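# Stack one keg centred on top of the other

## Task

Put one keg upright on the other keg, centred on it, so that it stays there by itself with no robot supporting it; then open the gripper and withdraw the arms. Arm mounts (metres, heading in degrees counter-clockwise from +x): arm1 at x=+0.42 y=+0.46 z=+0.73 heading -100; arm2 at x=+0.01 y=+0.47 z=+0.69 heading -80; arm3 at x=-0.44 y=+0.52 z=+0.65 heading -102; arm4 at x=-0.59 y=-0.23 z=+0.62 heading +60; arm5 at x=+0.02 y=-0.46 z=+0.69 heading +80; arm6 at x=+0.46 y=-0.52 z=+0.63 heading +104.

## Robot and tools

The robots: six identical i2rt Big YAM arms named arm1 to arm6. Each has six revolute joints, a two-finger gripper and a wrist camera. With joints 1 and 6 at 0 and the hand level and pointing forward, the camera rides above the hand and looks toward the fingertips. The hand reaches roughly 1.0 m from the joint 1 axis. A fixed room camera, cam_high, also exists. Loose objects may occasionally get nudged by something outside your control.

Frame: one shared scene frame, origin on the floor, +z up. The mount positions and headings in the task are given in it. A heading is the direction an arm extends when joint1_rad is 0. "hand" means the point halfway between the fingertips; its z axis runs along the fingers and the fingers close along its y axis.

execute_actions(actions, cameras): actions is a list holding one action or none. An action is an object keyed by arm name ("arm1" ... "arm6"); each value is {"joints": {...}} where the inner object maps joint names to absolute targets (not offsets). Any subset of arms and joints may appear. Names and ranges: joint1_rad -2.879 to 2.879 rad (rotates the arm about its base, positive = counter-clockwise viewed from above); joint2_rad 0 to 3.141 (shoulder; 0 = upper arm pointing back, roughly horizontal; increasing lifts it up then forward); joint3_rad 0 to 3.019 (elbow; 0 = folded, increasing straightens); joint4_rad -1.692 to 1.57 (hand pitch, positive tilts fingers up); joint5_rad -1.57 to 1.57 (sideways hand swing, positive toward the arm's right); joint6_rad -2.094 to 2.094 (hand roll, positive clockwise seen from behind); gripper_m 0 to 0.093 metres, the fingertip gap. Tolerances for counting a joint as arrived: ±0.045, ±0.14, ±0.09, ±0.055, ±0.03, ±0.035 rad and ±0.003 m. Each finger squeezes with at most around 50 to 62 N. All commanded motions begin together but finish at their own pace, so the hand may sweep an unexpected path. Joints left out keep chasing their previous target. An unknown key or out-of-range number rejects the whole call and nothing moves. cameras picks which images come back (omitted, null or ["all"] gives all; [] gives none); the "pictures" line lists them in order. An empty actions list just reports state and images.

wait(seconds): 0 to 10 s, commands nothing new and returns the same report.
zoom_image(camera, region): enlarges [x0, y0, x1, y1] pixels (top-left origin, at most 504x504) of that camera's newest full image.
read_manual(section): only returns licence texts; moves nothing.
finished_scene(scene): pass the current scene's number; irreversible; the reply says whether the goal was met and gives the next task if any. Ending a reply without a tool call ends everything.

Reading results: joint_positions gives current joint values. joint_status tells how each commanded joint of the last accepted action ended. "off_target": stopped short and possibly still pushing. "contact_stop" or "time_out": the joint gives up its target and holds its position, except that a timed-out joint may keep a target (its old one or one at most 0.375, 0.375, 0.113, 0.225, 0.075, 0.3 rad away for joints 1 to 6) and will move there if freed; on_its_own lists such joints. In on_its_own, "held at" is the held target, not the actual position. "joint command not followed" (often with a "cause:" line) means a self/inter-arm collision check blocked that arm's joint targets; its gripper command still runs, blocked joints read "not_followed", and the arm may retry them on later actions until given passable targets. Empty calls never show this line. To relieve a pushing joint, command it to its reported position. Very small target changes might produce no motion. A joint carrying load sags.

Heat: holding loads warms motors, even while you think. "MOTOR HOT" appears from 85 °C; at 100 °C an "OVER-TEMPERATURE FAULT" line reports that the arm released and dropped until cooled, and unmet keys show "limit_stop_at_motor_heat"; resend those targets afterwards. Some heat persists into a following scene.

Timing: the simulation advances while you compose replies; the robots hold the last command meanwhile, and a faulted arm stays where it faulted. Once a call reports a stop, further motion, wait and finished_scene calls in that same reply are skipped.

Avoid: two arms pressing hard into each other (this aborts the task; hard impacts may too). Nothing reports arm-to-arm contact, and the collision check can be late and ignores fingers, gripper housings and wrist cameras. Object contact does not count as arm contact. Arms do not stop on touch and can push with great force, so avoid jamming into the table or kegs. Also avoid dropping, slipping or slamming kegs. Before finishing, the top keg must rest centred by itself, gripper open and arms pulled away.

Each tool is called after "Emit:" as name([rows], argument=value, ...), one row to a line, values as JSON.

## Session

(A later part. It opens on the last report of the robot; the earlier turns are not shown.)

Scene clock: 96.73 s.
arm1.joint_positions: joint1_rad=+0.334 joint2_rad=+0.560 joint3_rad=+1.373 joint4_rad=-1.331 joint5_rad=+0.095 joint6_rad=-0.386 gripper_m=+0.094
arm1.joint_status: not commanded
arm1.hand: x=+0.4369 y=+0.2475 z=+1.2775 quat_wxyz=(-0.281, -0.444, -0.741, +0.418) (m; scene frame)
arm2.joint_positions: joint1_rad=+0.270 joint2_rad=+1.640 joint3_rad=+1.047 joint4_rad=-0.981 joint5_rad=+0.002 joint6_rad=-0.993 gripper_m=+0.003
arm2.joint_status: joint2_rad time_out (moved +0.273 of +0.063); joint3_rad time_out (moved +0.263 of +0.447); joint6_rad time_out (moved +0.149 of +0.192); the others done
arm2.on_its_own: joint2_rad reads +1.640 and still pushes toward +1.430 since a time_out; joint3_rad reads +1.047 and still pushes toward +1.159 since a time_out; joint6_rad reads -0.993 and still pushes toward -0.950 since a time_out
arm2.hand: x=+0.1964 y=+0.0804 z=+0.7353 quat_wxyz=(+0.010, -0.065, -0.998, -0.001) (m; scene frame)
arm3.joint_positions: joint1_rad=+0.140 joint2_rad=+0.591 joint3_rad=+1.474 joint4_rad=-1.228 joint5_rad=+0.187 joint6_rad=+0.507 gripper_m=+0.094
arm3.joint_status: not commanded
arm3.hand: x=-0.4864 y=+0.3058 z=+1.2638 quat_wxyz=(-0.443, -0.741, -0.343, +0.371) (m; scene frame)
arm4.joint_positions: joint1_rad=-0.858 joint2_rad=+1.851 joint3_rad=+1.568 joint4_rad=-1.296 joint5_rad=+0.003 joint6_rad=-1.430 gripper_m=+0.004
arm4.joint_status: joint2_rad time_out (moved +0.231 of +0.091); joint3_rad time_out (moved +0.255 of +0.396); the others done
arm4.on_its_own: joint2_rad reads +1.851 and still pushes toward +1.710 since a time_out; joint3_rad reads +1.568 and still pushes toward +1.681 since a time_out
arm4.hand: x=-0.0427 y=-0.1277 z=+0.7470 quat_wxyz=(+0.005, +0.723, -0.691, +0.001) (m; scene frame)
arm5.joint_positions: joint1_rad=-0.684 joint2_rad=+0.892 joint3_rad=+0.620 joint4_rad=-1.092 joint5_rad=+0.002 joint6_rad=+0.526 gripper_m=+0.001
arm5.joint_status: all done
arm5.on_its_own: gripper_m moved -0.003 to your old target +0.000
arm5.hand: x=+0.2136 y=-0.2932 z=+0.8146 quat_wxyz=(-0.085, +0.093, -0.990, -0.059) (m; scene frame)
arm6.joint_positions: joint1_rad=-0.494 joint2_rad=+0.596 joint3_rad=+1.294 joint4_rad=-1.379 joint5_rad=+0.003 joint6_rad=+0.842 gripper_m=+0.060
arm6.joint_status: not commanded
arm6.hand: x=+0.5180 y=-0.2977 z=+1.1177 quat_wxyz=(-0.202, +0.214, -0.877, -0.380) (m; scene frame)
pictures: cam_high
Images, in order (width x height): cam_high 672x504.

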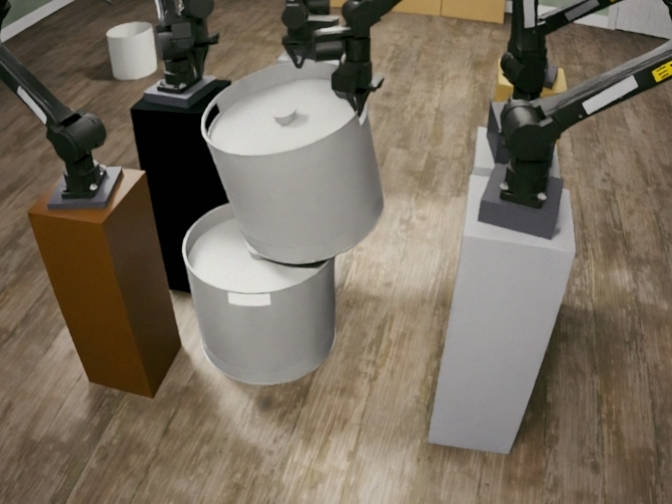

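Emit:
execute_actions([
  {"arm5":{"joints":{"joint2_rad":0.95,"joint3_rad":0.6,"joint4_rad":-1.22,"gripper_m":0.093}}},
], cameras=["arm5_cam_wrist","arm6_cam_wrist"])

Scene clock: 100.13 s.
arm1.joint_positions: joint1_rad=+0.334 joint2_rad=+0.560 joint3_rad=+1.373 joint4_rad=-1.331 joint5_rad=+0.095 joint6_rad=-0.386 gripper_m=+0.094
arm1.joint_status: not commanded
arm1.hand: x=+0.4369 y=+0.2475 z=+1.2775 quat_wxyz=(-0.281, -0.444, -0.741, +0.418) (m; scene frame)
arm2.joint_positions: joint1_rad=+0.270 joint2_rad=+1.640 joint3_rad=+1.047 joint4_rad=-0.981 joint5_rad=+0.002 joint6_rad=-0.993 gripper_m=+0.003
arm2.joint_status: not commanded
arm2.on_its_own: joint2_rad reads +1.640 and still pushes toward +1.430 since a time_out; joint3_rad reads +1.047 and still pushes toward +1.159 since a time_out; joint6_rad reads -0.993 and still pushes toward -0.950 since a time_out
arm2.hand: x=+0.1964 y=+0.0804 z=+0.7353 quat_wxyz=(+0.010, -0.065, -0.998, -0.001) (m; scene frame)
arm3.joint_positions: joint1_rad=+0.140 joint2_rad=+0.591 joint3_rad=+1.474 joint4_rad=-1.228 joint5_rad=+0.187 joint6_rad=+0.507 gripper_m=+0.094
arm3.joint_status: not commanded
arm3.hand: x=-0.4864 y=+0.3058 z=+1.2638 quat_wxyz=(-0.443, -0.741, -0.343, +0.371) (m; scene frame)
arm4.joint_positions: joint1_rad=-0.858 joint2_rad=+1.851 joint3_rad=+1.568 joint4_rad=-1.296 joint5_rad=+0.003 joint6_rad=-1.430 gripper_m=+0.004
arm4.joint_status: not commanded
arm4.on_its_own: joint2_rad reads +1.851 and still pushes toward +1.710 since a time_out; joint3_rad reads +1.568 and still pushes toward +1.681 since a time_out
arm4.hand: x=-0.0427 y=-0.1277 z=+0.7470 quat_wxyz=(+0.005, +0.723, -0.691, +0.001) (m; scene frame)
arm5.joint_positions: joint1_rad=-0.684 joint2_rad=+0.943 joint3_rad=+0.614 joint4_rad=-1.212 joint5_rad=+0.002 joint6_rad=+0.525 gripper_m=+0.093
arm5.joint_status: all done
arm5.hand: x=+0.1892 y=-0.3144 z=+0.7976 quat_wxyz=(-0.013, +0.094, -0.995, -0.008) (m; scene frame)
arm6.joint_positions: joint1_rad=-0.494 joint2_rad=+0.596 joint3_rad=+1.294 joint4_rad=-1.379 joint5_rad=+0.003 joint6_rad=+0.842 gripper_m=+0.060
arm6.joint_status: not commanded
arm6.hand: x=+0.5180 y=-0.2977 z=+1.1177 quat_wxyz=(-0.202, +0.214, -0.877, -0.380) (m; scene frame)
pictures: arm5_cam_wrist, arm6_cam_wrist
Images, in order (width x height): arm5_cam_wrist 672x504, arm6_cam_wrist 672x504.

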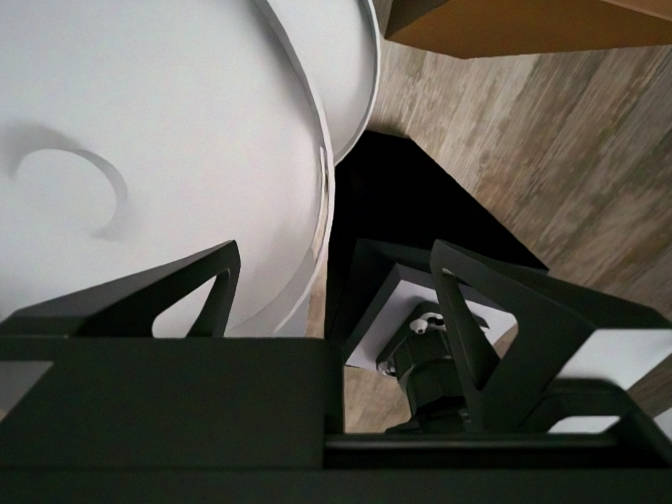

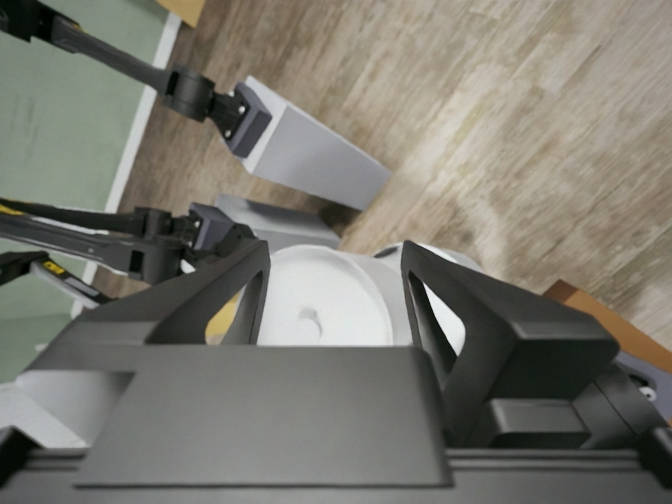

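Emit:
execute_actions([
  {"arm5":{"joints":{"joint2_rad":1.236,"joint3_rad":0.415,"joint4_rad":-0.75}}},
], cameras=["arm5_cam_wrist"])

Emit:
execute_actions([
  {"arm5":{"joints":{"gripper_m":0}}},
], cameras=["arm5_cam_wrist","cam_high"])

Scene clock: 101.47 s.
arm1.joint_positions: joint1_rad=+0.334 joint2_rad=+0.560 joint3_rad=+1.373 joint4_rad=-1.331 joint5_rad=+0.095 joint6_rad=-0.386 gripper_m=+0.094
arm1.joint_status: not commanded
arm1.hand: x=+0.4369 y=+0.2475 z=+1.2775 quat_wxyz=(-0.281, -0.444, -0.741, +0.418) (m; scene frame)
arm2.joint_positions: joint1_rad=+0.270 joint2_rad=+1.640 joint3_rad=+1.047 joint4_rad=-0.981 joint5_rad=+0.002 joint6_rad=-0.993 gripper_m=+0.003
arm2.joint_status: not commanded
arm2.on_its_own: joint2_rad reads +1.640 and still pushes toward +1.430 since a time_out; joint3_rad reads +1.047 and still pushes toward +1.159 since a time_out; joint6_rad reads -0.993 and still pushes toward -0.950 since a time_out
arm2.hand: x=+0.1964 y=+0.0804 z=+0.7353 quat_wxyz=(+0.010, -0.065, -0.998, -0.001) (m; scene frame)
arm3.joint_positions: joint1_rad=+0.140 joint2_rad=+0.591 joint3_rad=+1.474 joint4_rad=-1.228 joint5_rad=+0.187 joint6_rad=+0.507 gripper_m=+0.094
arm3.joint_status: not commanded
arm3.hand: x=-0.4864 y=+0.3058 z=+1.2638 quat_wxyz=(-0.443, -0.741, -0.343, +0.371) (m; scene frame)
arm4.joint_positions: joint1_rad=-0.858 joint2_rad=+1.851 joint3_rad=+1.568 joint4_rad=-1.296 joint5_rad=+0.003 joint6_rad=-1.430 gripper_m=+0.004
arm4.joint_status: not commanded
arm4.on_its_own: joint2_rad reads +1.851 and still pushes toward +1.710 since a time_out; joint3_rad reads +1.568 and still pushes toward +1.681 since a time_out
arm4.hand: x=-0.0427 y=-0.1277 z=+0.7470 quat_wxyz=(+0.005, +0.723, -0.691, +0.001) (m; scene frame)
arm5.joint_positions: joint1_rad=-0.684 joint2_rad=+1.232 joint3_rad=+0.416 joint4_rad=-0.760 joint5_rad=+0.002 joint6_rad=+0.525 gripper_m=+0.093
arm5.joint_status: all done
arm5.hand: x=+0.1871 y=-0.3162 z=+0.6759 quat_wxyz=(+0.001, +0.094, -0.996, +0.002) (m; scene frame)
arm6.joint_positions: joint1_rad=-0.494 joint2_rad=+0.596 joint3_rad=+1.294 joint4_rad=-1.379 joint5_rad=+0.003 joint6_rad=+0.842 gripper_m=+0.060
arm6.joint_status: not commanded
arm6.hand: x=+0.5180 y=-0.2977 z=+1.1177 quat_wxyz=(-0.202, +0.214, -0.877, -0.380) (m; scene frame)
pictures: arm5_cam_wrist
Images, in order (width x height): arm5_cam_wrist 672x504.

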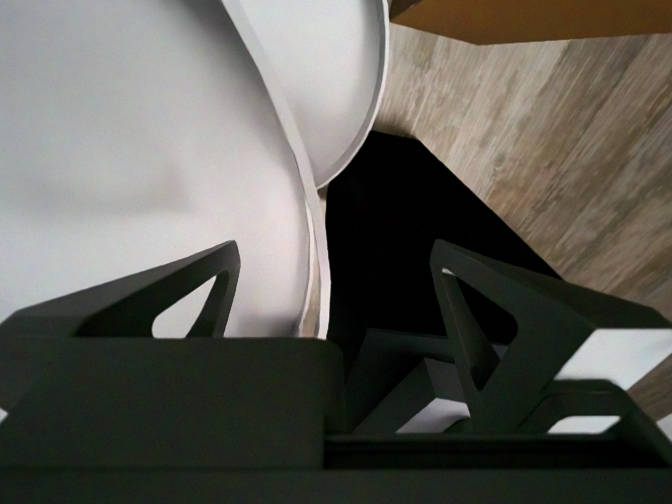

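Scene clock: 102.30 s.
arm1.joint_positions: joint1_rad=+0.334 joint2_rad=+0.560 joint3_rad=+1.373 joint4_rad=-1.331 joint5_rad=+0.095 joint6_rad=-0.386 gripper_m=+0.094
arm1.joint_status: not commanded
arm1.hand: x=+0.4369 y=+0.2475 z=+1.2775 quat_wxyz=(-0.281, -0.444, -0.741, +0.418) (m; scene frame)
arm2.joint_positions: joint1_rad=+0.270 joint2_rad=+1.640 joint3_rad=+1.047 joint4_rad=-0.981 joint5_rad=+0.002 joint6_rad=-0.993 gripper_m=+0.003
arm2.joint_status: not commanded
arm2.on_its_own: joint2_rad reads +1.640 and still pushes toward +1.430 since a time_out; joint3_rad reads +1.047 and still pushes toward +1.159 since a time_out; joint6_rad reads -0.993 and still pushes toward -0.950 since a time_out
arm2.hand: x=+0.1964 y=+0.0804 z=+0.7353 quat_wxyz=(+0.010, -0.065, -0.998, -0.001) (m; scene frame)
arm3.joint_positions: joint1_rad=+0.140 joint2_rad=+0.591 joint3_rad=+1.474 joint4_rad=-1.228 joint5_rad=+0.187 joint6_rad=+0.507 gripper_m=+0.094
arm3.joint_status: not commanded
arm3.hand: x=-0.4864 y=+0.3058 z=+1.2638 quat_wxyz=(-0.443, -0.741, -0.343, +0.371) (m; scene frame)
arm4.joint_positions: joint1_rad=-0.858 joint2_rad=+1.851 joint3_rad=+1.568 joint4_rad=-1.296 joint5_rad=+0.005 joint6_rad=-1.430 gripper_m=+0.004
arm4.joint_status: not commanded
arm4.on_its_own: joint2_rad reads +1.851 and still pushes toward +1.710 since a time_out; joint3_rad reads +1.568 and still pushes toward +1.681 since a time_out
arm4.hand: x=-0.0427 y=-0.1277 z=+0.7470 quat_wxyz=(+0.005, +0.723, -0.691, +0.001) (m; scene frame)
arm5.joint_positions: joint1_rad=-0.683 joint2_rad=+1.232 joint3_rad=+0.416 joint4_rad=-0.750 joint5_rad=-0.022 joint6_rad=+0.500 gripper_m=+0.004
arm5.joint_status: gripper_m off_target (ended at +0.004, target +0.000)
arm5.hand: x=+0.1860 y=-0.3114 z=+0.6760 quat_wxyz=(+0.005, +0.107, -0.994, -0.010) (m; scene frame)
arm6.joint_positions: joint1_rad=-0.494 joint2_rad=+0.596 joint3_rad=+1.294 joint4_rad=-1.379 joint5_rad=+0.003 joint6_rad=+0.842 gripper_m=+0.060
arm6.joint_status: not commanded
arm6.hand: x=+0.5180 y=-0.2977 z=+1.1177 quat_wxyz=(-0.202, +0.214, -0.877, -0.380) (m; scene frame)
pictures: arm5_cam_wrist, cam_high
Images, in order (width x height): arm5_cam_wrist 672x504, cam_high 672x504.

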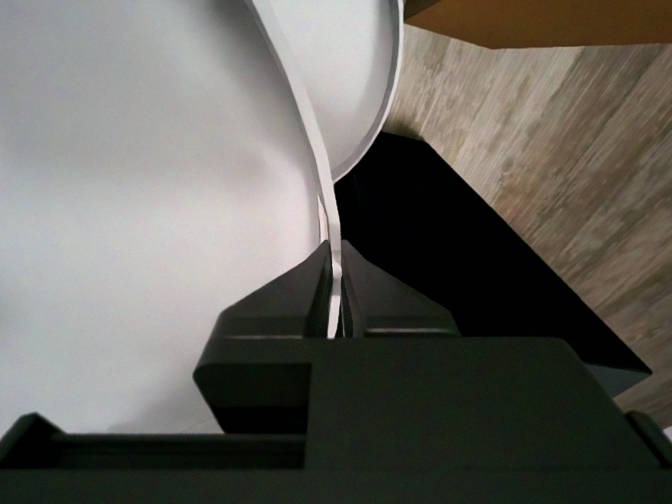

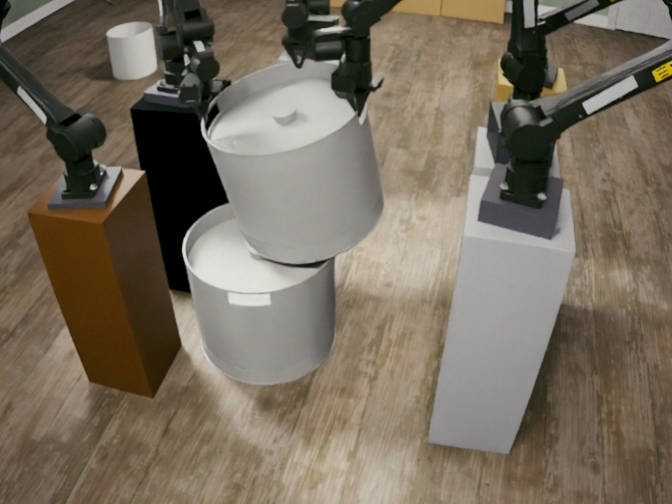

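Lift arm5 back up.

Emit:
execute_actions([
  {"arm5":{"joints":{"joint2_rad":0.92,"joint3_rad":0.64,"joint4_rad":-1.08}}},
], cameras=["cam_high"])

Scene clock: 104.70 s.
arm1.joint_positions: joint1_rad=+0.334 joint2_rad=+0.560 joint3_rad=+1.373 joint4_rad=-1.331 joint5_rad=+0.095 joint6_rad=-0.386 gripper_m=+0.094
arm1.joint_status: not commanded
arm1.hand: x=+0.4369 y=+0.2475 z=+1.2775 quat_wxyz=(-0.281, -0.444, -0.741, +0.418) (m; scene frame)
arm2.joint_positions: joint1_rad=+0.266 joint2_rad=+1.638 joint3_rad=+1.047 joint4_rad=-0.965 joint5_rad=+0.013 joint6_rad=-0.956 gripper_m=+0.003
arm2.joint_status: not commanded
arm2.on_its_own: joint2_rad reads +1.638 and still pushes toward +1.430 since a time_out; joint3_rad reads +1.047 and still pushes toward +1.159 since a time_out; joint4_rad reads -0.965 and still pushes toward -1.030 since a time_out; joint6_rad moved +0.037 to your old target -0.950
arm2.hand: x=+0.1949 y=+0.0753 z=+0.7365 quat_wxyz=(+0.010, -0.086, -0.996, +0.010) (m; scene frame)
arm3.joint_positions: joint1_rad=+0.140 joint2_rad=+0.591 joint3_rad=+1.474 joint4_rad=-1.228 joint5_rad=+0.187 joint6_rad=+0.507 gripper_m=+0.094
arm3.joint_status: not commanded
arm3.hand: x=-0.4864 y=+0.3058 z=+1.2638 quat_wxyz=(-0.443, -0.741, -0.343, +0.371) (m; scene frame)
arm4.joint_positions: joint1_rad=-0.846 joint2_rad=+1.830 joint3_rad=+1.568 joint4_rad=-1.333 joint5_rad=+0.003 joint6_rad=-1.402 gripper_m=+0.004
arm4.joint_status: not commanded
arm4.on_its_own: joint3_rad reads +1.568 and still pushes toward +1.681 since a time_out
arm4.hand: x=-0.0529 y=-0.1228 z=+0.7583 quat_wxyz=(+0.012, +0.717, -0.697, -0.004) (m; scene frame)
arm5.joint_positions: joint1_rad=-0.682 joint2_rad=+0.985 joint3_rad=+0.472 joint4_rad=-1.029 joint5_rad=-0.025 joint6_rad=+0.523 gripper_m=+0.004
arm5.joint_status: joint3_rad time_out (moved +0.056 of +0.224); the others done
arm5.on_its_own: joint3_rad reads +0.472 and still pushes toward +0.584 since a time_out
arm5.hand: x=+0.1748 y=-0.3200 z=+0.7402 quat_wxyz=(-0.004, +0.097, -0.995, -0.019) (m; scene frame)
arm6.joint_positions: joint1_rad=-0.494 joint2_rad=+0.596 joint3_rad=+1.294 joint4_rad=-1.379 joint5_rad=+0.003 joint6_rad=+0.842 gripper_m=+0.060
arm6.joint_status: not commanded
arm6.hand: x=+0.5180 y=-0.2977 z=+1.1177 quat_wxyz=(-0.202, +0.214, -0.877, -0.380) (m; scene frame)
pictures: cam_high
Images, in order (width x height): cam_high 672x504.

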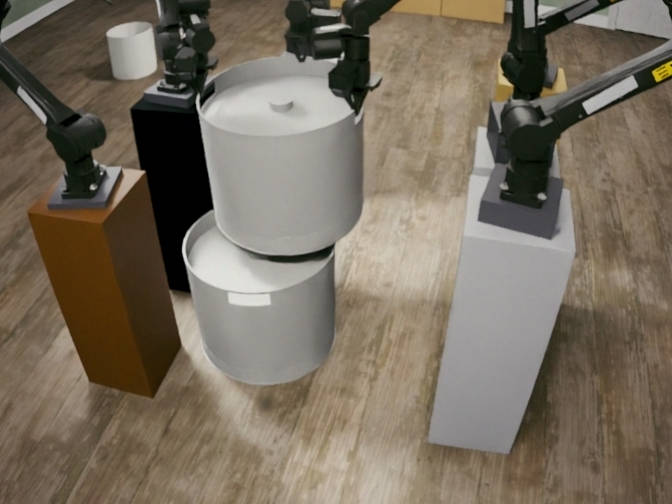

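Emit:
execute_actions([
  {"arm5":{"joints":{"joint1_rad":-0.909,"joint2_rad":0.98,"joint3_rad":0.645,"joint4_rad":-1.0,"joint6_rad":0.30}},"arm2":{"joints":{"joint1_rad":0.322,"joint2_rad":1.55,"joint3_rad":1.36,"joint4_rad":-1.02,"joint6_rad":-0.9}},"arm4":{"joints":{"joint1_rad":-0.92,"joint2_rad":1.81,"joint3_rad":1.82,"joint4_rad":-1.34,"joint6_rad":-1.475}}},
], cameras=["cam_high"])

Scene clock: 107.57 s.
arm1.joint_positions: joint1_rad=+0.334 joint2_rad=+0.560 joint3_rad=+1.373 joint4_rad=-1.331 joint5_rad=+0.095 joint6_rad=-0.386 gripper_m=+0.094
arm1.joint_status: not commanded
arm1.hand: x=+0.4369 y=+0.2475 z=+1.2775 quat_wxyz=(-0.281, -0.444, -0.741, +0.418) (m; scene frame)
arm2.joint_positions: joint1_rad=+0.304 joint2_rad=+1.749 joint3_rad=+1.167 joint4_rad=-0.974 joint5_rad=+0.008 joint6_rad=-0.907 gripper_m=+0.003
arm2.joint_status: joint2_rad time_out (moved +0.111 of -0.088); joint3_rad time_out (moved +0.120 of +0.313); the others done
arm2.on_its_own: joint2_rad reads +1.749 and still pushes toward +1.550 since a time_out; joint3_rad reads +1.167 and still pushes toward +1.279 since a time_out
arm2.hand: x=+0.2302 y=+0.0451 z=+0.7262 quat_wxyz=(+0.008, -0.091, -0.996, +0.009) (m; scene frame)
arm3.joint_positions: joint1_rad=+0.140 joint2_rad=+0.591 joint3_rad=+1.474 joint4_rad=-1.228 joint5_rad=+0.187 joint6_rad=+0.507 gripper_m=+0.094
arm3.joint_status: not commanded
arm3.hand: x=-0.4864 y=+0.3058 z=+1.2638 quat_wxyz=(-0.443, -0.741, -0.343, +0.371) (m; scene frame)
arm4.joint_positions: joint1_rad=-0.908 joint2_rad=+1.909 joint3_rad=+1.657 joint4_rad=-1.341 joint5_rad=-0.003 joint6_rad=-1.459 gripper_m=+0.004
arm4.joint_status: joint3_rad time_out (moved +0.088 of +0.252); the others done
arm4.on_its_own: joint3_rad reads +1.657 and still pushes toward +1.769 since a time_out
arm4.hand: x=-0.0197 y=-0.1517 z=+0.7474 quat_wxyz=(+0.009, +0.715, -0.699, -0.007) (m; scene frame)
arm5.joint_positions: joint1_rad=-0.883 joint2_rad=+1.058 joint3_rad=+0.472 joint4_rad=-0.972 joint5_rad=-0.027 joint6_rad=+0.328 gripper_m=+0.004
arm5.joint_status: joint3_rad time_out (moved +0.001 of +0.173); the others done
arm5.on_its_own: joint3_rad reads +0.472 and still pushes toward +0.585 since a time_out
arm5.hand: x=+0.2066 y=-0.3496 z=+0.7268 quat_wxyz=(-0.001, +0.093, -0.996, -0.015) (m; scene frame)
arm6.joint_positions: joint1_rad=-0.494 joint2_rad=+0.596 joint3_rad=+1.294 joint4_rad=-1.379 joint5_rad=+0.003 joint6_rad=+0.842 gripper_m=+0.060
arm6.joint_status: not commanded
arm6.hand: x=+0.5180 y=-0.2977 z=+1.1177 quat_wxyz=(-0.202, +0.214, -0.877, -0.380) (m; scene frame)
pictures: cam_high
Images, in order (width x height): cam_high 672x504.

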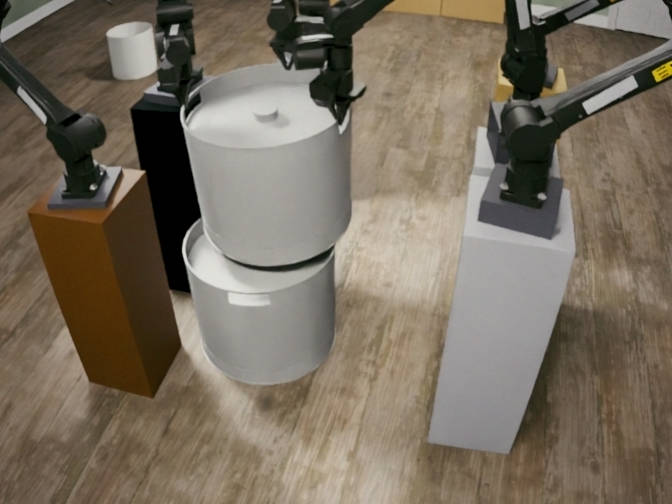

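Emit:
execute_actions([
  {"arm5":{"joints":{"joint1_rad":-1.113,"joint2_rad":1.08,"joint3_rad":0.71,"joint4_rad":-0.97,"joint6_rad":0.1}},"arm2":{"joints":{"joint1_rad":0.375,"joint2_rad":1.67,"joint3_rad":1.54,"joint4_rad":-1.07,"joint6_rad":-0.86}},"arm4":{"joints":{"joint1_rad":-0.984,"joint2_rad":1.93,"joint3_rad":2.0,"joint4_rad":-1.41,"joint6_rad":-1.54}}},
], cameras=["cam_high","arm1_cam_wrist","arm6_cam_wrist"])

Scene clock: 110.17 s.
arm1.joint_positions: joint1_rad=+0.334 joint2_rad=+0.560 joint3_rad=+1.373 joint4_rad=-1.331 joint5_rad=+0.095 joint6_rad=-0.386 gripper_m=+0.094
arm1.joint_status: not commanded
arm1.hand: x=+0.4369 y=+0.2475 z=+1.2775 quat_wxyz=(-0.281, -0.444, -0.741, +0.418) (m; scene frame)
arm2.joint_positions: joint1_rad=+0.380 joint2_rad=+1.878 joint3_rad=+1.330 joint4_rad=-1.051 joint5_rad=+0.004 joint6_rad=-0.866 gripper_m=+0.003
arm2.joint_status: joint2_rad time_out (moved +0.129 of -0.079); joint3_rad time_out (moved +0.163 of +0.373); the others done
arm2.on_its_own: joint2_rad reads +1.878 and still pushes toward +1.670 since a time_out; joint3_rad reads +1.330 and still pushes toward +1.442 since a time_out (your +1.540 is given up)
arm2.hand: x=+0.2841 y=+0.0278 z=+0.7161 quat_wxyz=(+0.018, -0.074, -0.997, -0.009) (m; scene frame)
arm3.joint_positions: joint1_rad=+0.140 joint2_rad=+0.591 joint3_rad=+1.474 joint4_rad=-1.228 joint5_rad=+0.187 joint6_rad=+0.507 gripper_m=+0.094
arm3.joint_status: not commanded
arm3.hand: x=-0.4864 y=+0.3058 z=+1.2638 quat_wxyz=(-0.443, -0.741, -0.343, +0.371) (m; scene frame)
arm4.joint_positions: joint1_rad=-0.965 joint2_rad=+2.044 joint3_rad=+1.868 joint4_rad=-1.383 joint5_rad=-0.009 joint6_rad=-1.526 gripper_m=+0.004
arm4.joint_status: joint3_rad time_out (moved +0.212 of +0.343); the others done
arm4.on_its_own: joint3_rad reads +1.868 and still pushes toward +1.981 since a time_out
arm4.hand: x=+0.0415 y=-0.1782 z=+0.7478 quat_wxyz=(-0.006, +0.719, -0.695, +0.002) (m; scene frame)
arm5.joint_positions: joint1_rad=-1.109 joint2_rad=+1.067 joint3_rad=+0.699 joint4_rad=-0.963 joint5_rad=-0.001 joint6_rad=+0.116 gripper_m=+0.001
arm5.joint_status: all done
arm5.hand: x=+0.3203 y=-0.3711 z=+0.8085 quat_wxyz=(-0.117, +0.086, -0.989, -0.024) (m; scene frame)
arm6.joint_positions: joint1_rad=-0.494 joint2_rad=+0.596 joint3_rad=+1.294 joint4_rad=-1.379 joint5_rad=+0.003 joint6_rad=+0.842 gripper_m=+0.060
arm6.joint_status: not commanded
arm6.hand: x=+0.5180 y=-0.2977 z=+1.1177 quat_wxyz=(-0.202, +0.214, -0.877, -0.380) (m; scene frame)
pictures: arm1_cam_wrist, arm6_cam_wrist, cam_high
Images, in order (width x height): arm1_cam_wrist 672x504, arm6_cam_wrist 672x504, cam_high 672x504.

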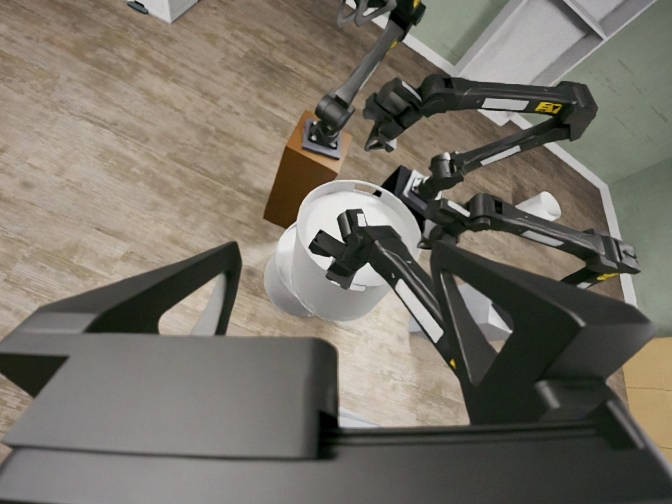

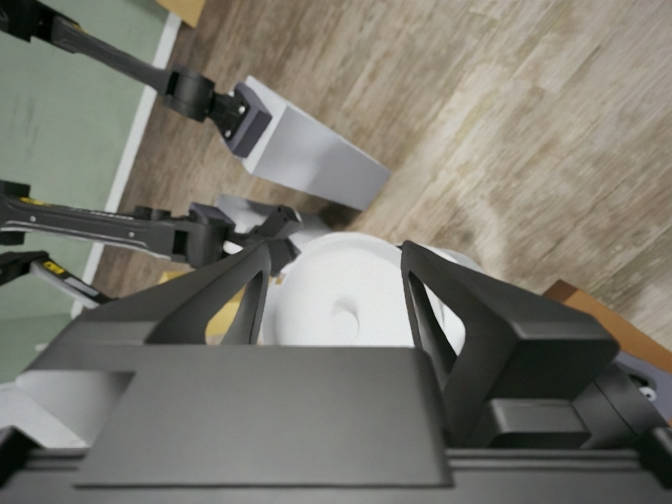

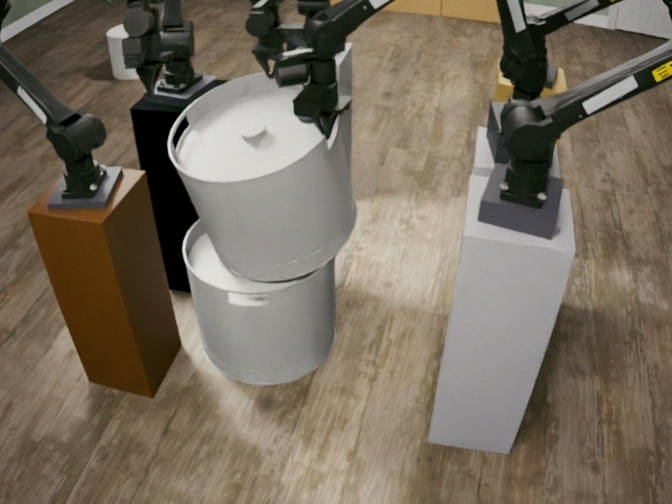

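Emit:
execute_actions([
  {"arm5":{"joints":{"joint1_rad":-1.058,"joint2_rad":1.104,"joint3_rad":0.691,"joint4_rad":-1.158,"joint6_rad":0.15,"gripper_m":0.093}}},
], cameras=["arm5_cam_wrist"])

Emit:
execute_actions([
  {"arm5":{"joints":{"joint2_rad":1.40,"joint3_rad":0.5,"joint4_rad":-0.67}}},
], cameras=["arm5_cam_wrist"])

Emit:
execute_actions([
  {"arm5":{"joints":{"gripper_m":0}}},
], cameras=["arm5_cam_wrist"])

Scene clock: 111.30 s.
arm1.joint_positions: joint1_rad=+0.334 joint2_rad=+0.560 joint3_rad=+1.373 joint4_rad=-1.331 joint5_rad=+0.095 joint6_rad=-0.386 gripper_m=+0.094
arm1.joint_status: not commanded
arm1.hand: x=+0.4369 y=+0.2475 z=+1.2775 quat_wxyz=(-0.281, -0.444, -0.741, +0.418) (m; scene frame)
arm2.joint_positions: joint1_rad=+0.380 joint2_rad=+1.878 joint3_rad=+1.330 joint4_rad=-1.051 joint5_rad=+0.004 joint6_rad=-0.866 gripper_m=+0.003
arm2.joint_status: not commanded
arm2.on_its_own: joint2_rad reads +1.878 and still pushes toward +1.670 since a time_out; joint3_rad reads +1.330 and still pushes toward +1.442 since a time_out (your +1.540 is given up)
arm2.hand: x=+0.2841 y=+0.0278 z=+0.7161 quat_wxyz=(+0.018, -0.074, -0.997, -0.009) (m; scene frame)
arm3.joint_positions: joint1_rad=+0.140 joint2_rad=+0.591 joint3_rad=+1.474 joint4_rad=-1.228 joint5_rad=+0.187 joint6_rad=+0.507 gripper_m=+0.094
arm3.joint_status: not commanded
arm3.hand: x=-0.4864 y=+0.3058 z=+1.2638 quat_wxyz=(-0.443, -0.741, -0.343, +0.371) (m; scene frame)
arm4.joint_positions: joint1_rad=-0.965 joint2_rad=+2.044 joint3_rad=+1.868 joint4_rad=-1.383 joint5_rad=-0.009 joint6_rad=-1.526 gripper_m=+0.004
arm4.joint_status: not commanded
arm4.on_its_own: joint3_rad reads +1.868 and still pushes toward +1.981 since a time_out
arm4.hand: x=+0.0415 y=-0.1782 z=+0.7478 quat_wxyz=(-0.006, +0.719, -0.695, +0.002) (m; scene frame)
arm5.joint_positions: joint1_rad=-1.067 joint2_rad=+1.091 joint3_rad=+0.699 joint4_rad=-1.149 joint5_rad=-0.001 joint6_rad=+0.133 gripper_m=+0.093
arm5.joint_status: all done
arm5.hand: x=+0.2731 y=-0.3734 z=+0.7960 quat_wxyz=(-0.014, +0.098, -0.995, -0.004) (m; scene frame)
arm6.joint_positions: joint1_rad=-0.494 joint2_rad=+0.596 joint3_rad=+1.294 joint4_rad=-1.379 joint5_rad=+0.003 joint6_rad=+0.842 gripper_m=+0.060
arm6.joint_status: not commanded
arm6.hand: x=+0.5180 y=-0.2977 z=+1.1177 quat_wxyz=(-0.202, +0.214, -0.877, -0.380) (m; scene frame)
pictures: arm5_cam_wrist
Images, in order (width x height): arm5_cam_wrist 672x504.

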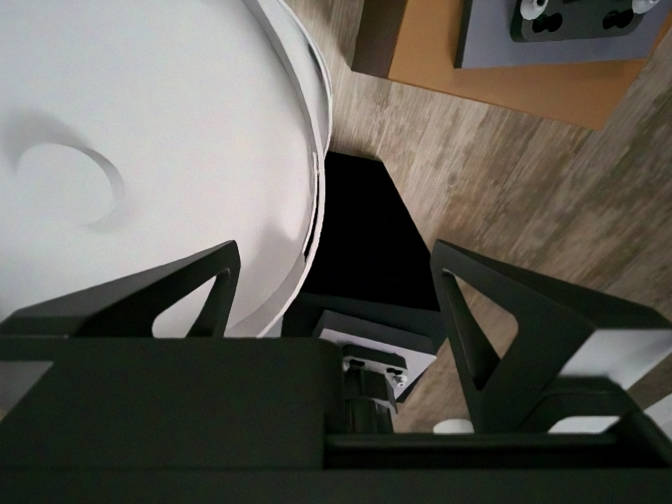

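Scene clock: 112.50 s.
arm1.joint_positions: joint1_rad=+0.334 joint2_rad=+0.560 joint3_rad=+1.373 joint4_rad=-1.331 joint5_rad=+0.095 joint6_rad=-0.386 gripper_m=+0.094
arm1.joint_status: not commanded
arm1.hand: x=+0.4369 y=+0.2475 z=+1.2775 quat_wxyz=(-0.281, -0.444, -0.741, +0.418) (m; scene frame)
arm2.joint_positions: joint1_rad=+0.380 joint2_rad=+1.878 joint3_rad=+1.330 joint4_rad=-1.051 joint5_rad=+0.004 joint6_rad=-0.866 gripper_m=+0.003
arm2.joint_status: not commanded
arm2.on_its_own: joint2_rad reads +1.878 and still pushes toward +1.670 since a time_out; joint3_rad reads +1.330 and still pushes toward +1.442 since a time_out (your +1.540 is given up)
arm2.hand: x=+0.2841 y=+0.0278 z=+0.7161 quat_wxyz=(+0.018, -0.074, -0.997, -0.009) (m; scene frame)
arm3.joint_positions: joint1_rad=+0.140 joint2_rad=+0.591 joint3_rad=+1.474 joint4_rad=-1.228 joint5_rad=+0.187 joint6_rad=+0.507 gripper_m=+0.094
arm3.joint_status: not commanded
arm3.hand: x=-0.4864 y=+0.3058 z=+1.2638 quat_wxyz=(-0.443, -0.741, -0.343, +0.371) (m; scene frame)
arm4.joint_positions: joint1_rad=-0.965 joint2_rad=+2.044 joint3_rad=+1.868 joint4_rad=-1.383 joint5_rad=-0.009 joint6_rad=-1.526 gripper_m=+0.004
arm4.joint_status: not commanded
arm4.on_its_own: joint3_rad reads +1.868 and still pushes toward +1.981 since a time_out
arm4.hand: x=+0.0415 y=-0.1782 z=+0.7478 quat_wxyz=(-0.006, +0.719, -0.695, +0.002) (m; scene frame)
arm5.joint_positions: joint1_rad=-1.067 joint2_rad=+1.398 joint3_rad=+0.499 joint4_rad=-0.679 joint5_rad=-0.001 joint6_rad=+0.134 gripper_m=+0.093
arm5.joint_status: all done
arm5.hand: x=+0.2653 y=-0.3761 z=+0.6601 quat_wxyz=(+0.004, +0.098, -0.995, +0.000) (m; scene frame)
arm6.joint_positions: joint1_rad=-0.494 joint2_rad=+0.596 joint3_rad=+1.294 joint4_rad=-1.379 joint5_rad=+0.003 joint6_rad=+0.842 gripper_m=+0.060
arm6.joint_status: not commanded
arm6.hand: x=+0.5180 y=-0.2977 z=+1.1177 quat_wxyz=(-0.202, +0.214, -0.877, -0.380) (m; scene frame)
pictures: arm5_cam_wrist
Images, in order (width x height): arm5_cam_wrist 672x504.

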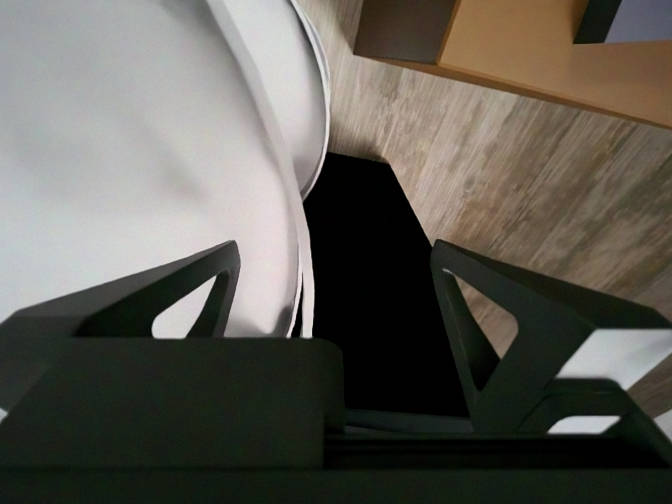

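Scene clock: 113.30 s.
arm1.joint_positions: joint1_rad=+0.334 joint2_rad=+0.560 joint3_rad=+1.373 joint4_rad=-1.331 joint5_rad=+0.095 joint6_rad=-0.386 gripper_m=+0.094
arm1.joint_status: not commanded
arm1.hand: x=+0.4369 y=+0.2475 z=+1.2775 quat_wxyz=(-0.281, -0.444, -0.741, +0.418) (m; scene frame)
arm2.joint_positions: joint1_rad=+0.380 joint2_rad=+1.878 joint3_rad=+1.330 joint4_rad=-1.051 joint5_rad=+0.005 joint6_rad=-0.867 gripper_m=+0.003
arm2.joint_status: not commanded
arm2.on_its_own: joint2_rad reads +1.878 and still pushes toward +1.670 since a time_out; joint3_rad reads +1.330 and still pushes toward +1.442 since a time_out (your +1.540 is given up)
arm2.hand: x=+0.2839 y=+0.0278 z=+0.7161 quat_wxyz=(+0.019, -0.073, -0.997, -0.009) (m; scene frame)
arm3.joint_positions: joint1_rad=+0.140 joint2_rad=+0.591 joint3_rad=+1.474 joint4_rad=-1.228 joint5_rad=+0.187 joint6_rad=+0.507 gripper_m=+0.094
arm3.joint_status: not commanded
arm3.hand: x=-0.4864 y=+0.3058 z=+1.2638 quat_wxyz=(-0.443, -0.741, -0.343, +0.371) (m; scene frame)
arm4.joint_positions: joint1_rad=-0.965 joint2_rad=+2.044 joint3_rad=+1.868 joint4_rad=-1.383 joint5_rad=-0.008 joint6_rad=-1.527 gripper_m=+0.004
arm4.joint_status: not commanded
arm4.on_its_own: joint3_rad reads +1.868 and still pushes toward +1.981 since a time_out
arm4.hand: x=+0.0416 y=-0.1786 z=+0.7478 quat_wxyz=(-0.006, +0.719, -0.695, +0.002) (m; scene frame)
arm5.joint_positions: joint1_rad=-1.046 joint2_rad=+1.398 joint3_rad=+0.499 joint4_rad=-0.671 joint5_rad=-0.035 joint6_rad=+0.151 gripper_m=+0.004
arm5.joint_status: gripper_m off_target (ended at +0.004, target +0.000)
arm5.hand: x=+0.2633 y=-0.3645 z=+0.6602 quat_wxyz=(+0.004, +0.101, -0.995, -0.017) (m; scene frame)
arm6.joint_positions: joint1_rad=-0.494 joint2_rad=+0.596 joint3_rad=+1.294 joint4_rad=-1.379 joint5_rad=+0.003 joint6_rad=+0.842 gripper_m=+0.060
arm6.joint_status: not commanded
arm6.hand: x=+0.5180 y=-0.2977 z=+1.1177 quat_wxyz=(-0.202, +0.214, -0.877, -0.380) (m; scene frame)
pictures: arm5_cam_wrist
Images, in order (width x height): arm5_cam_wrist 672x504.

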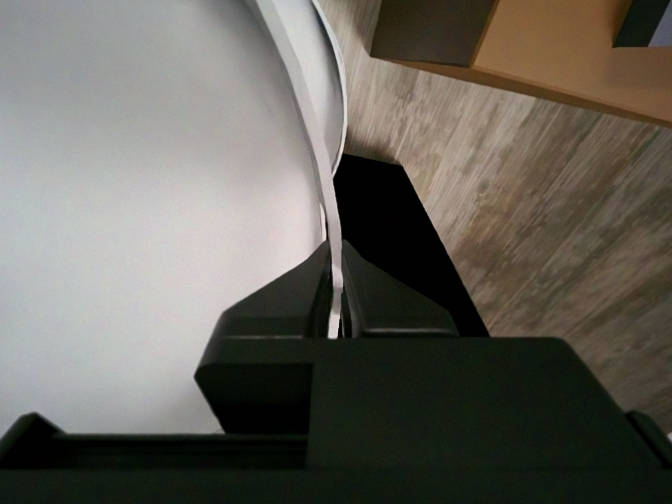

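Emit:
execute_actions([
  {"arm5":{"joints":{"joint2_rad":1.13,"joint3_rad":0.68,"joint4_rad":-0.9}}},
], cameras=["cam_high","arm1_cam_wrist","arm3_cam_wrist"])

Scene clock: 115.67 s.
arm1.joint_positions: joint1_rad=+0.334 joint2_rad=+0.560 joint3_rad=+1.373 joint4_rad=-1.331 joint5_rad=+0.095 joint6_rad=-0.386 gripper_m=+0.094
arm1.joint_status: not commanded
arm1.hand: x=+0.4369 y=+0.2475 z=+1.2775 quat_wxyz=(-0.281, -0.444, -0.741, +0.418) (m; scene frame)
arm2.joint_positions: joint1_rad=+0.374 joint2_rad=+1.866 joint3_rad=+1.326 joint4_rad=-1.043 joint5_rad=-0.009 joint6_rad=-0.836 gripper_m=+0.003
arm2.joint_status: not commanded
arm2.on_its_own: joint2_rad reads +1.866 and still pushes toward +1.670 since a time_out; joint3_rad reads +1.326 and still pushes toward +1.442 since a time_out (your +1.540 is given up)
arm2.hand: x=+0.2844 y=+0.0259 z=+0.7209 quat_wxyz=(+0.008, -0.092, -0.996, -0.007) (m; scene frame)
arm3.joint_positions: joint1_rad=+0.140 joint2_rad=+0.591 joint3_rad=+1.474 joint4_rad=-1.228 joint5_rad=+0.187 joint6_rad=+0.507 gripper_m=+0.094
arm3.joint_status: not commanded
arm3.hand: x=-0.4864 y=+0.3058 z=+1.2638 quat_wxyz=(-0.443, -0.741, -0.343, +0.371) (m; scene frame)
arm4.joint_positions: joint1_rad=-0.950 joint2_rad=+2.054 joint3_rad=+1.868 joint4_rad=-1.418 joint5_rad=-0.014 joint6_rad=-1.506 gripper_m=+0.004
arm4.joint_status: not commanded
arm4.on_its_own: joint3_rad reads +1.868 and still pushes toward +1.981 since a time_out
arm4.hand: x=+0.0322 y=-0.1692 z=+0.7419 quat_wxyz=(+0.009, +0.717, -0.697, -0.015) (m; scene frame)
arm5.joint_positions: joint1_rad=-1.044 joint2_rad=+1.251 joint3_rad=+0.517 joint4_rad=-0.838 joint5_rad=-0.031 joint6_rad=+0.188 gripper_m=+0.004
arm5.joint_status: joint3_rad time_out (moved +0.019 of +0.181); joint4_rad time_out (moved -0.167 of -0.229); the others done
arm5.on_its_own: joint3_rad reads +0.517 and still pushes toward +0.630 since a time_out; joint4_rad reads -0.838 and still pushes toward -0.900 since a time_out
arm5.hand: x=+0.2536 y=-0.3684 z=+0.6998 quat_wxyz=(+0.004, +0.083, -0.996, -0.015) (m; scene frame)
arm6.joint_positions: joint1_rad=-0.494 joint2_rad=+0.596 joint3_rad=+1.294 joint4_rad=-1.379 joint5_rad=+0.003 joint6_rad=+0.842 gripper_m=+0.060
arm6.joint_status: not commanded
arm6.hand: x=+0.5180 y=-0.2977 z=+1.1177 quat_wxyz=(-0.202, +0.214, -0.877, -0.380) (m; scene frame)
pictures: arm1_cam_wrist, arm3_cam_wrist, cam_high
Images, in order (width x height): arm1_cam_wrist 672x504, arm3_cam_wrist 672x504, cam_high 672x504.

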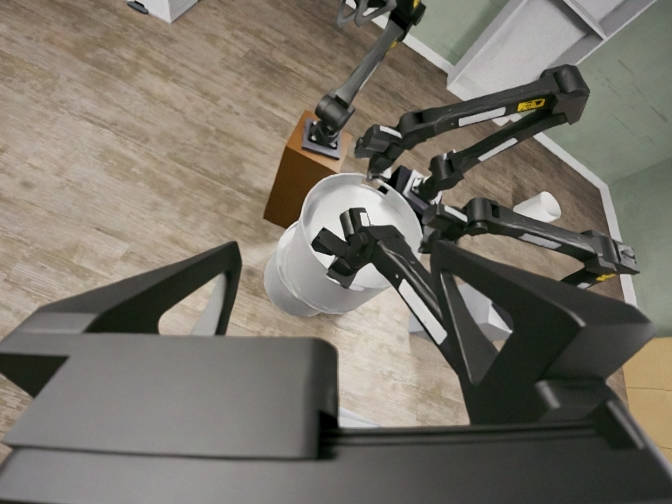

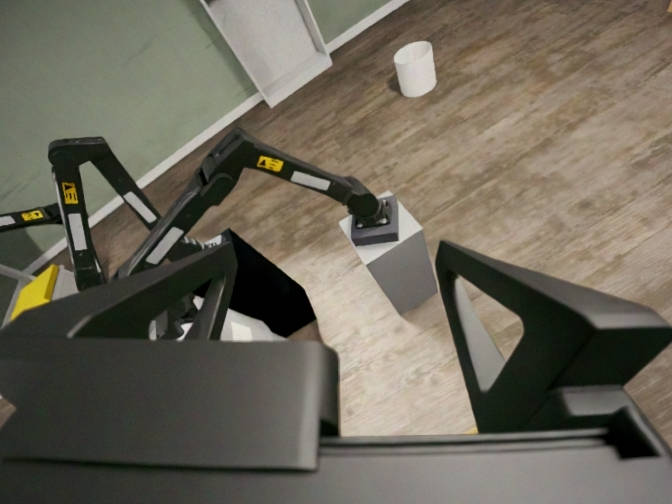

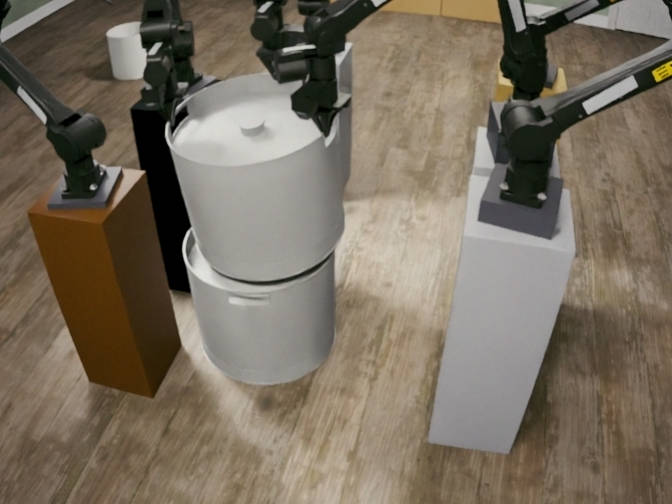

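Emit:
execute_actions([
  {"arm4":{"joints":{"joint2_rad":2.0}},"arm2":{"joints":{"joint2_rad":1.72}}},
], cameras=["cam_high"])

Scene clock: 117.70 s.
arm1.joint_positions: joint1_rad=+0.334 joint2_rad=+0.560 joint3_rad=+1.373 joint4_rad=-1.331 joint5_rad=+0.095 joint6_rad=-0.386 gripper_m=+0.094
arm1.joint_status: not commanded
arm1.hand: x=+0.4369 y=+0.2475 z=+1.2775 quat_wxyz=(-0.281, -0.444, -0.741, +0.418) (m; scene frame)
arm2.joint_positions: joint1_rad=+0.374 joint2_rad=+1.873 joint3_rad=+1.326 joint4_rad=-1.043 joint5_rad=-0.009 joint6_rad=-0.836 gripper_m=+0.003
arm2.joint_status: joint2_rad time_out (moved +0.007 of -0.146)
arm2.on_its_own: joint2_rad reads +1.873 and still pushes toward +1.720 since a time_out; joint3_rad reads +1.326 and still pushes toward +1.442 since a time_out (your +1.540 is given up)
arm2.hand: x=+0.2840 y=+0.0265 z=+0.7175 quat_wxyz=(+0.010, -0.092, -0.996, -0.009) (m; scene frame)
arm3.joint_positions: joint1_rad=+0.140 joint2_rad=+0.591 joint3_rad=+1.474 joint4_rad=-1.228 joint5_rad=+0.187 joint6_rad=+0.507 gripper_m=+0.094
arm3.joint_status: not commanded
arm3.hand: x=-0.4864 y=+0.3058 z=+1.2638 quat_wxyz=(-0.443, -0.741, -0.343, +0.371) (m; scene frame)
arm4.joint_positions: joint1_rad=-0.950 joint2_rad=+2.066 joint3_rad=+1.868 joint4_rad=-1.422 joint5_rad=-0.018 joint6_rad=-1.504 gripper_m=+0.004
arm4.joint_status: all done
arm4.on_its_own: joint3_rad reads +1.868 and still pushes toward +1.981 since a time_out
arm4.hand: x=+0.0310 y=-0.1687 z=+0.7343 quat_wxyz=(+0.014, +0.716, -0.698, -0.021) (m; scene frame)
arm5.joint_positions: joint1_rad=-1.044 joint2_rad=+1.251 joint3_rad=+0.517 joint4_rad=-0.838 joint5_rad=-0.034 joint6_rad=+0.190 gripper_m=+0.004
arm5.joint_status: not commanded
arm5.on_its_own: joint3_rad reads +0.517 and still pushes toward +0.630 since a time_out; joint4_rad reads -0.838 and still pushes toward -0.900 since a time_out
arm5.hand: x=+0.2534 y=-0.3680 z=+0.6998 quat_wxyz=(+0.005, +0.082, -0.996, -0.016) (m; scene frame)
arm6.joint_positions: joint1_rad=-0.494 joint2_rad=+0.596 joint3_rad=+1.294 joint4_rad=-1.379 joint5_rad=+0.003 joint6_rad=+0.842 gripper_m=+0.060
arm6.joint_status: not commanded
arm6.hand: x=+0.5180 y=-0.2977 z=+1.1177 quat_wxyz=(-0.202, +0.214, -0.877, -0.380) (m; scene frame)
pictures: cam_high
Images, in order (width x height): cam_high 672x504.

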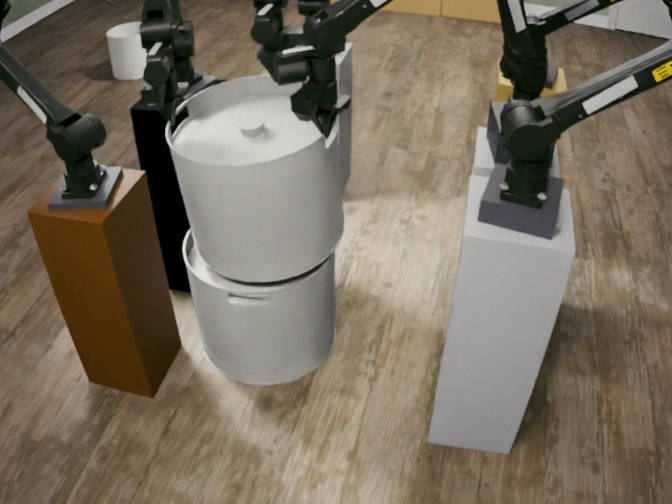

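Emit:
execute_actions([
  {"arm4":{"joints":{"joint2_rad":2.07,"joint3_rad":1.868}},"arm2":{"joints":{"joint2_rad":1.875,"joint3_rad":1.326}},"arm5":{"joints":{"joint2_rad":1.251,"joint3_rad":0.517,"joint4_rad":-0.838}}},
], cameras=["cam_high"])

Emit:
execute_actions([
  {"arm4":{"joints":{"gripper_m":0.06}},"arm2":{"joints":{"gripper_m":0.06}},"arm5":{"joints":{"gripper_m":0.06}}},
], cameras=["cam_high"])

Scene clock: 118.67 s.
arm1.joint_positions: joint1_rad=+0.334 joint2_rad=+0.560 joint3_rad=+1.373 joint4_rad=-1.331 joint5_rad=+0.095 joint6_rad=-0.386 gripper_m=+0.094
arm1.joint_status: not commanded
arm1.hand: x=+0.4369 y=+0.2475 z=+1.2775 quat_wxyz=(-0.281, -0.444, -0.741, +0.418) (m; scene frame)
arm2.joint_positions: joint1_rad=+0.374 joint2_rad=+1.908 joint3_rad=+1.319 joint4_rad=-1.050 joint5_rad=-0.004 joint6_rad=-0.835 gripper_m=+0.003
arm2.joint_status: all done
arm2.hand: x=+0.2784 y=+0.0340 z=+0.6981 quat_wxyz=(+0.027, -0.092, -0.995, -0.027) (m; scene frame)
arm3.joint_positions: joint1_rad=+0.140 joint2_rad=+0.591 joint3_rad=+1.474 joint4_rad=-1.228 joint5_rad=+0.187 joint6_rad=+0.507 gripper_m=+0.094
arm3.joint_status: not commanded
arm3.hand: x=-0.4864 y=+0.3058 z=+1.2638 quat_wxyz=(-0.443, -0.741, -0.343, +0.371) (m; scene frame)
arm4.joint_positions: joint1_rad=-0.945 joint2_rad=+2.093 joint3_rad=+1.855 joint4_rad=-1.418 joint5_rad=-0.024 joint6_rad=-1.503 gripper_m=+0.004
arm4.joint_status: all done
arm4.hand: x=+0.0265 y=-0.1652 z=+0.7134 quat_wxyz=(+0.026, +0.717, -0.696, -0.035) (m; scene frame)
arm5.joint_positions: joint1_rad=-1.040 joint2_rad=+1.286 joint3_rad=+0.502 joint4_rad=-0.800 joint5_rad=-0.054 joint6_rad=+0.190 gripper_m=+0.004
arm5.joint_status: all done
arm5.hand: x=+0.2487 y=-0.3648 z=+0.6875 quat_wxyz=(+0.014, +0.084, -0.996, -0.024) (m; scene frame)
arm6.joint_positions: joint1_rad=-0.494 joint2_rad=+0.596 joint3_rad=+1.294 joint4_rad=-1.379 joint5_rad=+0.003 joint6_rad=+0.842 gripper_m=+0.060
arm6.joint_status: not commanded
arm6.hand: x=+0.5180 y=-0.2977 z=+1.1177 quat_wxyz=(-0.202, +0.214, -0.877, -0.380) (m; scene frame)
pictures: cam_high
Images, in order (width x height): cam_high 672x504.

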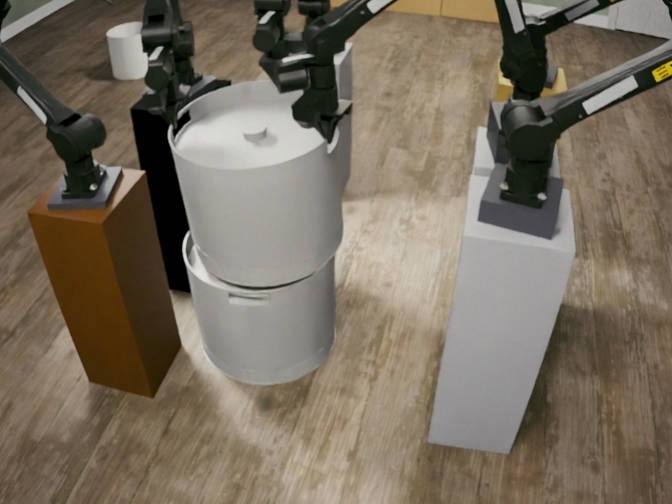

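Scene clock: 119.70 s.
arm1.joint_positions: joint1_rad=+0.334 joint2_rad=+0.560 joint3_rad=+1.373 joint4_rad=-1.331 joint5_rad=+0.095 joint6_rad=-0.386 gripper_m=+0.094
arm1.joint_status: not commanded
arm1.hand: x=+0.4369 y=+0.2475 z=+1.2775 quat_wxyz=(-0.281, -0.444, -0.741, +0.418) (m; scene frame)
arm2.joint_positions: joint1_rad=+0.374 joint2_rad=+1.894 joint3_rad=+1.319 joint4_rad=-1.057 joint5_rad=-0.002 joint6_rad=-0.850 gripper_m=+0.060
arm2.joint_status: all done
arm2.hand: x=+0.2782 y=+0.0340 z=+0.7047 quat_wxyz=(+0.025, -0.085, -0.996, -0.025) (m; scene frame)
arm3.joint_positions: joint1_rad=+0.140 joint2_rad=+0.591 joint3_rad=+1.474 joint4_rad=-1.228 joint5_rad=+0.187 joint6_rad=+0.507 gripper_m=+0.094
arm3.joint_status: not commanded
arm3.hand: x=-0.4864 y=+0.3058 z=+1.2638 quat_wxyz=(-0.443, -0.741, -0.343, +0.371) (m; scene frame)
arm4.joint_positions: joint1_rad=-0.982 joint2_rad=+2.081 joint3_rad=+1.855 joint4_rad=-1.418 joint5_rad=-0.003 joint6_rad=-1.532 gripper_m=+0.060
arm4.joint_status: all done
arm4.hand: x=+0.0291 y=-0.1911 z=+0.7210 quat_wxyz=(+0.027, +0.715, -0.698, -0.024) (m; scene frame)
arm5.joint_positions: joint1_rad=-1.033 joint2_rad=+1.259 joint3_rad=+0.502 joint4_rad=-0.836 joint5_rad=-0.015 joint6_rad=+0.147 gripper_m=+0.060
arm5.joint_status: all done
arm5.hand: x=+0.2457 y=-0.3715 z=+0.6935 quat_wxyz=(+0.013, +0.109, -0.994, -0.004) (m; scene frame)
arm6.joint_positions: joint1_rad=-0.494 joint2_rad=+0.596 joint3_rad=+1.294 joint4_rad=-1.379 joint5_rad=+0.003 joint6_rad=+0.842 gripper_m=+0.060
arm6.joint_status: not commanded
arm6.hand: x=+0.5180 y=-0.2977 z=+1.1177 quat_wxyz=(-0.202, +0.214, -0.877, -0.380) (m; scene frame)
pictures: cam_high
Images, in order (width x height): cam_high 672x504.

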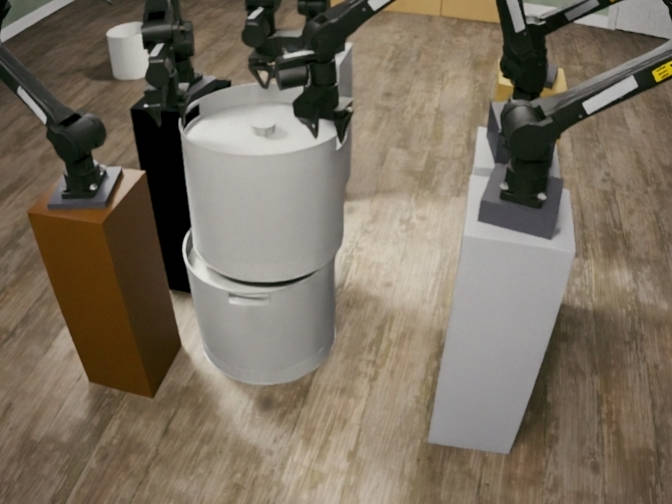

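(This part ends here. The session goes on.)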